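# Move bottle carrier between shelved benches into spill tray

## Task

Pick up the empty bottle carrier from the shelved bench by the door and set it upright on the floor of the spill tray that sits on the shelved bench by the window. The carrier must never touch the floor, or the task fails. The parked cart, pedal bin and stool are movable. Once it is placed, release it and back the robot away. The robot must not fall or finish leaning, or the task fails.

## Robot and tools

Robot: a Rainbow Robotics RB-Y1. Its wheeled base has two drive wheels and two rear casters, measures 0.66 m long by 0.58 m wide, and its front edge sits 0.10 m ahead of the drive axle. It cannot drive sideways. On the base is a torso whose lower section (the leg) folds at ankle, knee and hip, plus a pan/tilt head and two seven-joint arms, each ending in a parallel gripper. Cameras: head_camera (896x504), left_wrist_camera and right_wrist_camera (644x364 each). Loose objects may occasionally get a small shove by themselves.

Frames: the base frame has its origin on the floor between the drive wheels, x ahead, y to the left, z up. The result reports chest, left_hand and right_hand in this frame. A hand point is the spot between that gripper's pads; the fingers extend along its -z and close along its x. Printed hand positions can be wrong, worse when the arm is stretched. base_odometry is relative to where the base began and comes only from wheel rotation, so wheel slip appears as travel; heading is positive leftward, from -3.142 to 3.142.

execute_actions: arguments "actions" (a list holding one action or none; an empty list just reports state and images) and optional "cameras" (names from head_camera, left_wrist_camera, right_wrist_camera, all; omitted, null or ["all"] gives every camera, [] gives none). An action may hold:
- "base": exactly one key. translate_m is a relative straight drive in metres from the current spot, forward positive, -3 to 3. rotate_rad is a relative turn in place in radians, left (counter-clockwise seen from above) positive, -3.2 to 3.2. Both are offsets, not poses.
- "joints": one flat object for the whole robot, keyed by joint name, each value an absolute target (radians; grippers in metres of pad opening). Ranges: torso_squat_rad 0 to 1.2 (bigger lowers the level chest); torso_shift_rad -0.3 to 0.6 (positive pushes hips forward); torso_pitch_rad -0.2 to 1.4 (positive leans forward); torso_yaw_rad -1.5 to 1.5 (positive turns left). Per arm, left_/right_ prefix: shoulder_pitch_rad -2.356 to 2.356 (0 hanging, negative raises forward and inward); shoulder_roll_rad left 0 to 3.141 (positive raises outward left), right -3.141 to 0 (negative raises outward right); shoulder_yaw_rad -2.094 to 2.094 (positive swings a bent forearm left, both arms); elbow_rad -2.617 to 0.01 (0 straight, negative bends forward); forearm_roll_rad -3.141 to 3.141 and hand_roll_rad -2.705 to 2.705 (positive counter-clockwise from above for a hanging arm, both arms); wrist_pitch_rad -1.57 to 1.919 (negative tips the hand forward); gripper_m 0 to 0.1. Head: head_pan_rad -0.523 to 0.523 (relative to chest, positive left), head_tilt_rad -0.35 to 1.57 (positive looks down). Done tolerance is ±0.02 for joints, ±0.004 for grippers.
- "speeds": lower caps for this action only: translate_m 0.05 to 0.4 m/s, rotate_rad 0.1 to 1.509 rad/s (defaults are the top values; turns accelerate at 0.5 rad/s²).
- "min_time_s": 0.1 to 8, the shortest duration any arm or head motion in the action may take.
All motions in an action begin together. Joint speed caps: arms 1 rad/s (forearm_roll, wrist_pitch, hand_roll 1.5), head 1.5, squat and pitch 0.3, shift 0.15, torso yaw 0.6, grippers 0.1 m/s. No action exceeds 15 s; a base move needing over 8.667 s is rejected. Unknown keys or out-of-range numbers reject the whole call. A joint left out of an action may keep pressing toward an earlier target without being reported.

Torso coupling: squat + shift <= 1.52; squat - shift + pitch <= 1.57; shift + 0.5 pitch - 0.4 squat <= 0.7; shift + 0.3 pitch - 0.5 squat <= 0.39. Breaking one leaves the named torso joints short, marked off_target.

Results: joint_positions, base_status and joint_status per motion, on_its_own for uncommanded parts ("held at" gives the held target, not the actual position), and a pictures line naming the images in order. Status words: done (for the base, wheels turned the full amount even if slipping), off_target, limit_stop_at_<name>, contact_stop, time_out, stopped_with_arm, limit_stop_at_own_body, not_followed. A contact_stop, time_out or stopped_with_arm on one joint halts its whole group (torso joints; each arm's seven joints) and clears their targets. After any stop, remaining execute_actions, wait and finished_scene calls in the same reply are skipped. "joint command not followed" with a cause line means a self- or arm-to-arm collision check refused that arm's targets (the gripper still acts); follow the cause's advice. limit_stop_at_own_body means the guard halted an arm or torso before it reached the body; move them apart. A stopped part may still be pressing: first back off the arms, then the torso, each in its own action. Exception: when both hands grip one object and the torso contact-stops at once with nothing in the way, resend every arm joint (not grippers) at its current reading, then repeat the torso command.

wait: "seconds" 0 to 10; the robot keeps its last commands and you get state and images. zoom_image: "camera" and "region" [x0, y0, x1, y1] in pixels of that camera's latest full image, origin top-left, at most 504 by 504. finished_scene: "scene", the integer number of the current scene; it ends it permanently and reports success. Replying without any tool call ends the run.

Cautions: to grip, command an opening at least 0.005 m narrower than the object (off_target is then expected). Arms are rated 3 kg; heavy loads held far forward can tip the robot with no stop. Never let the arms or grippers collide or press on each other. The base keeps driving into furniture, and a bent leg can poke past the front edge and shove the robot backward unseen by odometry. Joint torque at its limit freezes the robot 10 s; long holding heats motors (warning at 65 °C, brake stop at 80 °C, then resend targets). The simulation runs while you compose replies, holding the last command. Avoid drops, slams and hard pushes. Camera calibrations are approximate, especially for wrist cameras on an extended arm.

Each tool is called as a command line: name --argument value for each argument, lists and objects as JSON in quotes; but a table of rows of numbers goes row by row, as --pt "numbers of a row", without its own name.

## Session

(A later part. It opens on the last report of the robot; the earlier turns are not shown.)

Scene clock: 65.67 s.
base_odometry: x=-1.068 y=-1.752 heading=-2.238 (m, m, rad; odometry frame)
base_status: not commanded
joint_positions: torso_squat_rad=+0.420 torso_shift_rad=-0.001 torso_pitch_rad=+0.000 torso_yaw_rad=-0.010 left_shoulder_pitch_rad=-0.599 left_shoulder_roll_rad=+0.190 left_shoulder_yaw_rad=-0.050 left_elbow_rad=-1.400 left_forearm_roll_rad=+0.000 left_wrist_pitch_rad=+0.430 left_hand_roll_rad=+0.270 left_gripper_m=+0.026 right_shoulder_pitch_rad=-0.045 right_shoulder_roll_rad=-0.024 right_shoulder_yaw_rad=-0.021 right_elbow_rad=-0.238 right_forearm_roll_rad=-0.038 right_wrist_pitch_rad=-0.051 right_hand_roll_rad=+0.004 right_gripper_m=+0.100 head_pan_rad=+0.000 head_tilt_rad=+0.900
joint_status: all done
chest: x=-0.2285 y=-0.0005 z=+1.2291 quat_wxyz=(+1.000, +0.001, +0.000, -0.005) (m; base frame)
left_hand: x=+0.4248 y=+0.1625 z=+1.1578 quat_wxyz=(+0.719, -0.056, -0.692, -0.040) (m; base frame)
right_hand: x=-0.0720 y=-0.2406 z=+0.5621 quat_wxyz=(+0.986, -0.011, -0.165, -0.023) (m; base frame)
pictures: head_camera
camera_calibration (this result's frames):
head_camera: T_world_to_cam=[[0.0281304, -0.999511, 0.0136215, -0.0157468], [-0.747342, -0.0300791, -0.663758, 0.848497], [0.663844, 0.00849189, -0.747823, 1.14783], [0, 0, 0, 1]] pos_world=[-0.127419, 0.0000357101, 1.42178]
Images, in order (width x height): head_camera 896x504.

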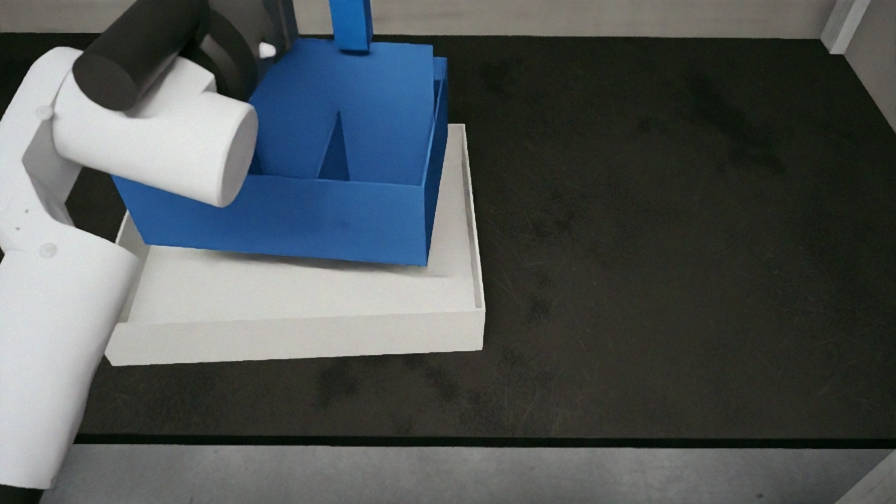

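execute_actions --actions '[{"joints":{"torso_squat_rad":0.6}}]' --cameras '["head_camera"]'

execute_actions --actions '[{"joints":{"torso_squat_rad":0.69}}]' --cameras '["head_camera"]'

Scene clock: 67.13 s.
base_odometry: x=-1.068 y=-1.752 heading=-2.238 (m, m, rad; odometry frame)
base_status: not commanded
joint_positions: torso_squat_rad=+0.600 torso_shift_rad=-0.001 torso_pitch_rad=+0.000 torso_yaw_rad=-0.010 left_shoulder_pitch_rad=-0.599 left_shoulder_roll_rad=+0.190 left_shoulder_yaw_rad=-0.050 left_elbow_rad=-1.400 left_forearm_roll_rad=+0.000 left_wrist_pitch_rad=+0.430 left_hand_roll_rad=+0.270 left_gripper_m=+0.026 right_shoulder_pitch_rad=-0.045 right_shoulder_roll_rad=-0.024 right_shoulder_yaw_rad=-0.021 right_elbow_rad=-0.238 right_forearm_roll_rad=-0.038 right_wrist_pitch_rad=-0.051 right_hand_roll_rad=+0.004 right_gripper_m=+0.100 head_pan_rad=+0.000 head_tilt_rad=+0.900
joint_status: all done
chest: x=-0.2284 y=-0.0005 z=+1.1677 quat_wxyz=(+1.000, +0.001, +0.000, -0.005) (m; base frame)
left_hand: x=+0.4249 y=+0.1625 z=+1.0964 quat_wxyz=(+0.719, -0.056, -0.692, -0.040) (m; base frame)
right_hand: x=-0.0719 y=-0.2406 z=+0.5007 quat_wxyz=(+0.986, -0.011, -0.165, -0.023) (m; base frame)
pictures: head_camera
camera_calibration (this result's frames):
head_camera: T_world_to_cam=[[0.0281302, -0.999511, 0.0136219, -0.0148952], [-0.747338, -0.0300792, -0.663763, 0.807753], [0.663848, 0.00849163, -0.747819, 1.10187], [0, 0, 0, 1]] pos_world=[-0.127391, 0.0000519342, 1.36036]
Images, in order (width x height): head_camera 896x504.

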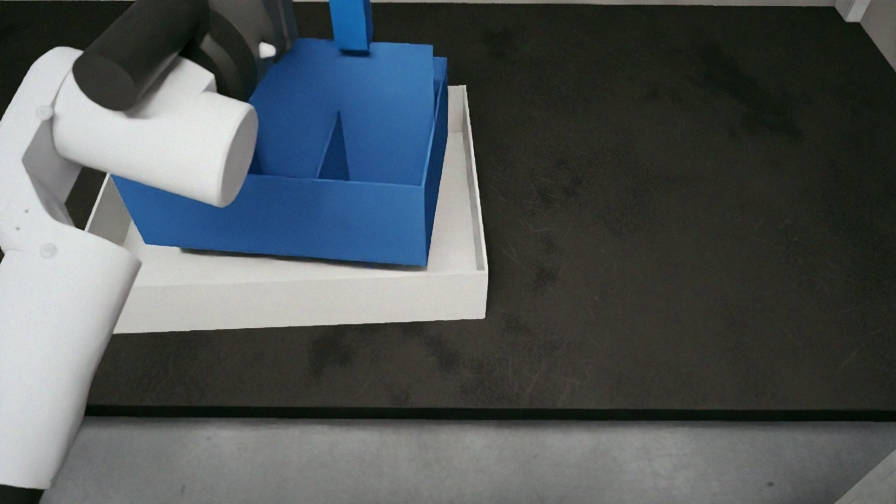

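Scene clock: 68.20 s.
base_odometry: x=-1.068 y=-1.752 heading=-2.238 (m, m, rad; odometry frame)
base_status: not commanded
joint_positions: torso_squat_rad=+0.690 torso_shift_rad=-0.001 torso_pitch_rad=+0.000 torso_yaw_rad=-0.010 left_shoulder_pitch_rad=-0.599 left_shoulder_roll_rad=+0.190 left_shoulder_yaw_rad=-0.050 left_elbow_rad=-1.399 left_forearm_roll_rad=+0.000 left_wrist_pitch_rad=+0.430 left_hand_roll_rad=+0.270 left_gripper_m=+0.026 right_shoulder_pitch_rad=-0.045 right_shoulder_roll_rad=-0.024 right_shoulder_yaw_rad=-0.021 right_elbow_rad=-0.238 right_forearm_roll_rad=-0.038 right_wrist_pitch_rad=-0.051 right_hand_roll_rad=+0.004 right_gripper_m=+0.100 head_pan_rad=+0.000 head_tilt_rad=+0.900
joint_status: all done
chest: x=-0.2284 y=-0.0005 z=+1.1298 quat_wxyz=(+1.000, +0.001, +0.000, -0.005) (m; base frame)
left_hand: x=+0.4249 y=+0.1625 z=+1.0585 quat_wxyz=(+0.719, -0.056, -0.692, -0.040) (m; base frame)
right_hand: x=-0.0719 y=-0.2406 z=+0.4628 quat_wxyz=(+0.986, -0.011, -0.165, -0.023) (m; base frame)
pictures: head_camera
camera_calibration (this result's frames):
head_camera: T_world_to_cam=[[0.0281302, -0.999511, 0.0136218, -0.0143702], [-0.747334, -0.0300791, -0.663767, 0.782642], [0.663853, 0.00849186, -0.747815, 1.07354], [0, 0, 0, 1]] pos_world=[-0.127372, 0.0000616055, 1.3225]
Images, in order (width x height): head_camera 896x504.

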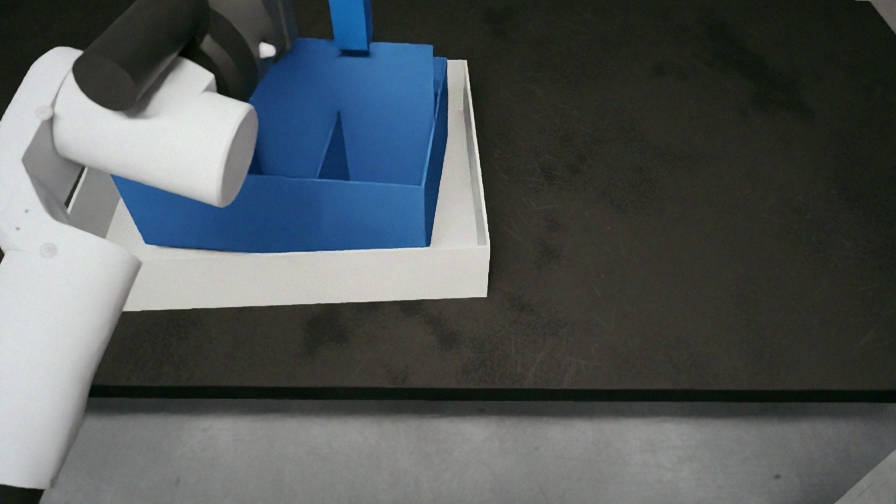

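Opening lowers it on the bottom finger; then descend slightly.

execute_actions --actions '[{"joints":{"left_gripper_m":0.07,"torso_squat_rad":0.73}}]' --cameras '["head_camera","left_wrist_camera"]'

Scene clock: 69.40 s.
base_odometry: x=-1.068 y=-1.752 heading=-2.238 (m, m, rad; odometry frame)
base_status: not commanded
joint_positions: torso_squat_rad=+0.730 torso_shift_rad=-0.001 torso_pitch_rad=+0.000 torso_yaw_rad=-0.010 left_shoulder_pitch_rad=-0.599 left_shoulder_roll_rad=+0.190 left_shoulder_yaw_rad=-0.050 left_elbow_rad=-1.400 left_forearm_roll_rad=+0.000 left_wrist_pitch_rad=+0.430 left_hand_roll_rad=+0.270 left_gripper_m=+0.070 right_shoulder_pitch_rad=-0.045 right_shoulder_roll_rad=-0.024 right_shoulder_yaw_rad=-0.021 right_elbow_rad=-0.238 right_forearm_roll_rad=-0.038 right_wrist_pitch_rad=-0.051 right_hand_roll_rad=+0.004 right_gripper_m=+0.100 head_pan_rad=+0.000 head_tilt_rad=+0.900
joint_status: all done
chest: x=-0.2285 y=-0.0005 z=+1.1116 quat_wxyz=(+1.000, +0.001, +0.000, -0.005) (m; base frame)
left_hand: x=+0.4249 y=+0.1625 z=+1.0406 quat_wxyz=(+0.719, -0.056, -0.692, -0.040) (m; base frame)
right_hand: x=-0.0719 y=-0.2406 z=+0.4446 quat_wxyz=(+0.986, -0.011, -0.165, -0.023) (m; base frame)
pictures: head_camera, left_wrist_camera
camera_calibration (this result's frames):
head_camera: T_world_to_cam=[[0.0281285, -0.999511, 0.0136253, -0.0141197], [-0.74725, -0.030079, -0.663862, 0.770611], [0.663947, 0.00849192, -0.747731, 1.05985], [0, 0, 0, 1]] pos_world=[-0.127448, 0.000066233, 1.30425]
left_wrist_camera: T_world_to_cam=[[0.043235, 0.0318669, 0.998557, -1.06592], [-0.755156, -0.653355, 0.0535468, 0.396457], [0.654118, -0.756381, -0.00418334, -0.0626594], [0, 0, 0, 1]] pos_world=[0.386459, 0.2456, 1.04289]
Images, in order (width x height): head_camera 896x504, left_wrist_camera 644x364.

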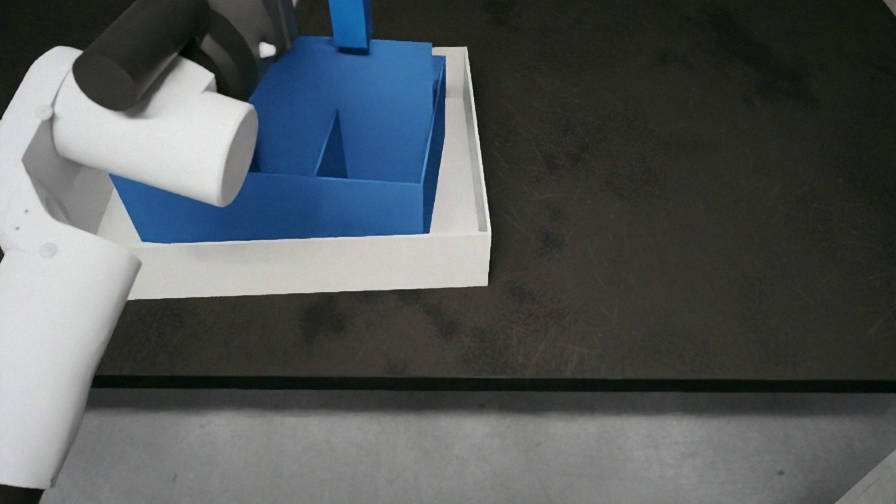

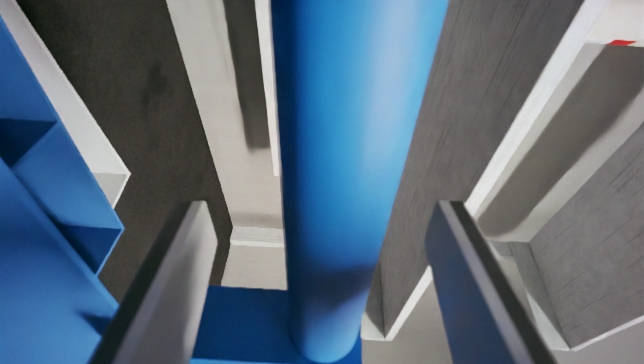

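execute_actions --actions '[{"base":{"translate_m":-0.4},"joints":{"head_tilt_rad":0.5}}]' --cameras '["head_camera"]'

finished_scene --scene 2

Scene clock: 72.37 s.
base_odometry: x=-0.821 y=-1.438 heading=-2.237 (m, m, rad; odometry frame)
base_status: done
joint_positions: torso_squat_rad=+0.730 torso_shift_rad=-0.001 torso_pitch_rad=+0.000 torso_yaw_rad=-0.010 left_shoulder_pitch_rad=-0.600 left_shoulder_roll_rad=+0.190 left_shoulder_yaw_rad=-0.050 left_elbow_rad=-1.400 left_forearm_roll_rad=+0.000 left_wrist_pitch_rad=+0.430 left_hand_roll_rad=+0.270 left_gripper_m=+0.070 right_shoulder_pitch_rad=-0.045 right_shoulder_roll_rad=-0.024 right_shoulder_yaw_rad=-0.021 right_elbow_rad=-0.238 right_forearm_roll_rad=-0.038 right_wrist_pitch_rad=-0.051 right_hand_roll_rad=+0.004 right_gripper_m=+0.100 head_pan_rad=+0.000 head_tilt_rad=+0.500
joint_status: all done
chest: x=-0.2284 y=-0.0005 z=+1.1115 quat_wxyz=(+1.000, +0.001, +0.000, -0.005) (m; base frame)
left_hand: x=+0.4249 y=+0.1624 z=+1.0408 quat_wxyz=(+0.719, -0.056, -0.692, -0.040) (m; base frame)
right_hand: x=-0.0719 y=-0.2406 z=+0.4446 quat_wxyz=(+0.986, -0.011, -0.165, -0.023) (m; base frame)
pictures: head_camera
camera_calibration (this result's frames):
head_camera: T_world_to_cam=[[0.0193548, -0.99944, 0.0273128, -0.0338788], [-0.429865, -0.0329825, -0.90229, 1.14888], [0.902686, 0.00572281, -0.430263, 0.692712], [0, 0, 0, 1]] pos_world=[-0.130783, 0.0000688546, 1.33559]
Images, in order (width x height): head_camera 896x504.

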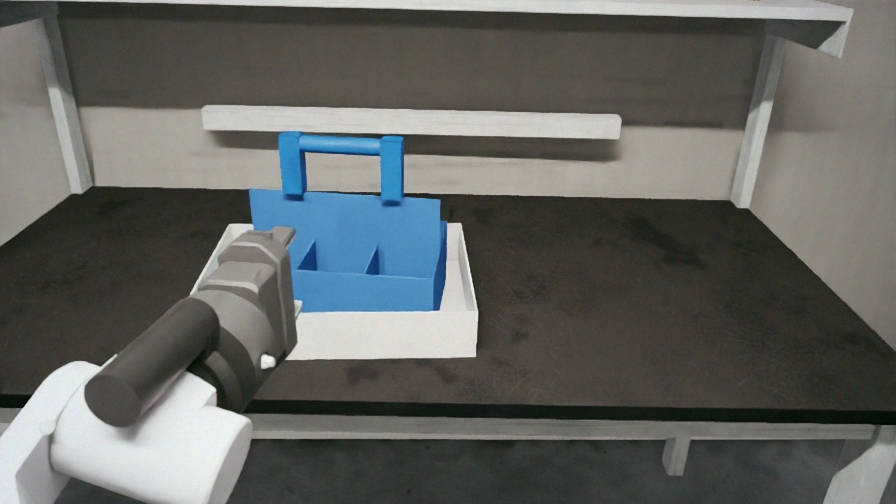

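The scene is finished: the task was done.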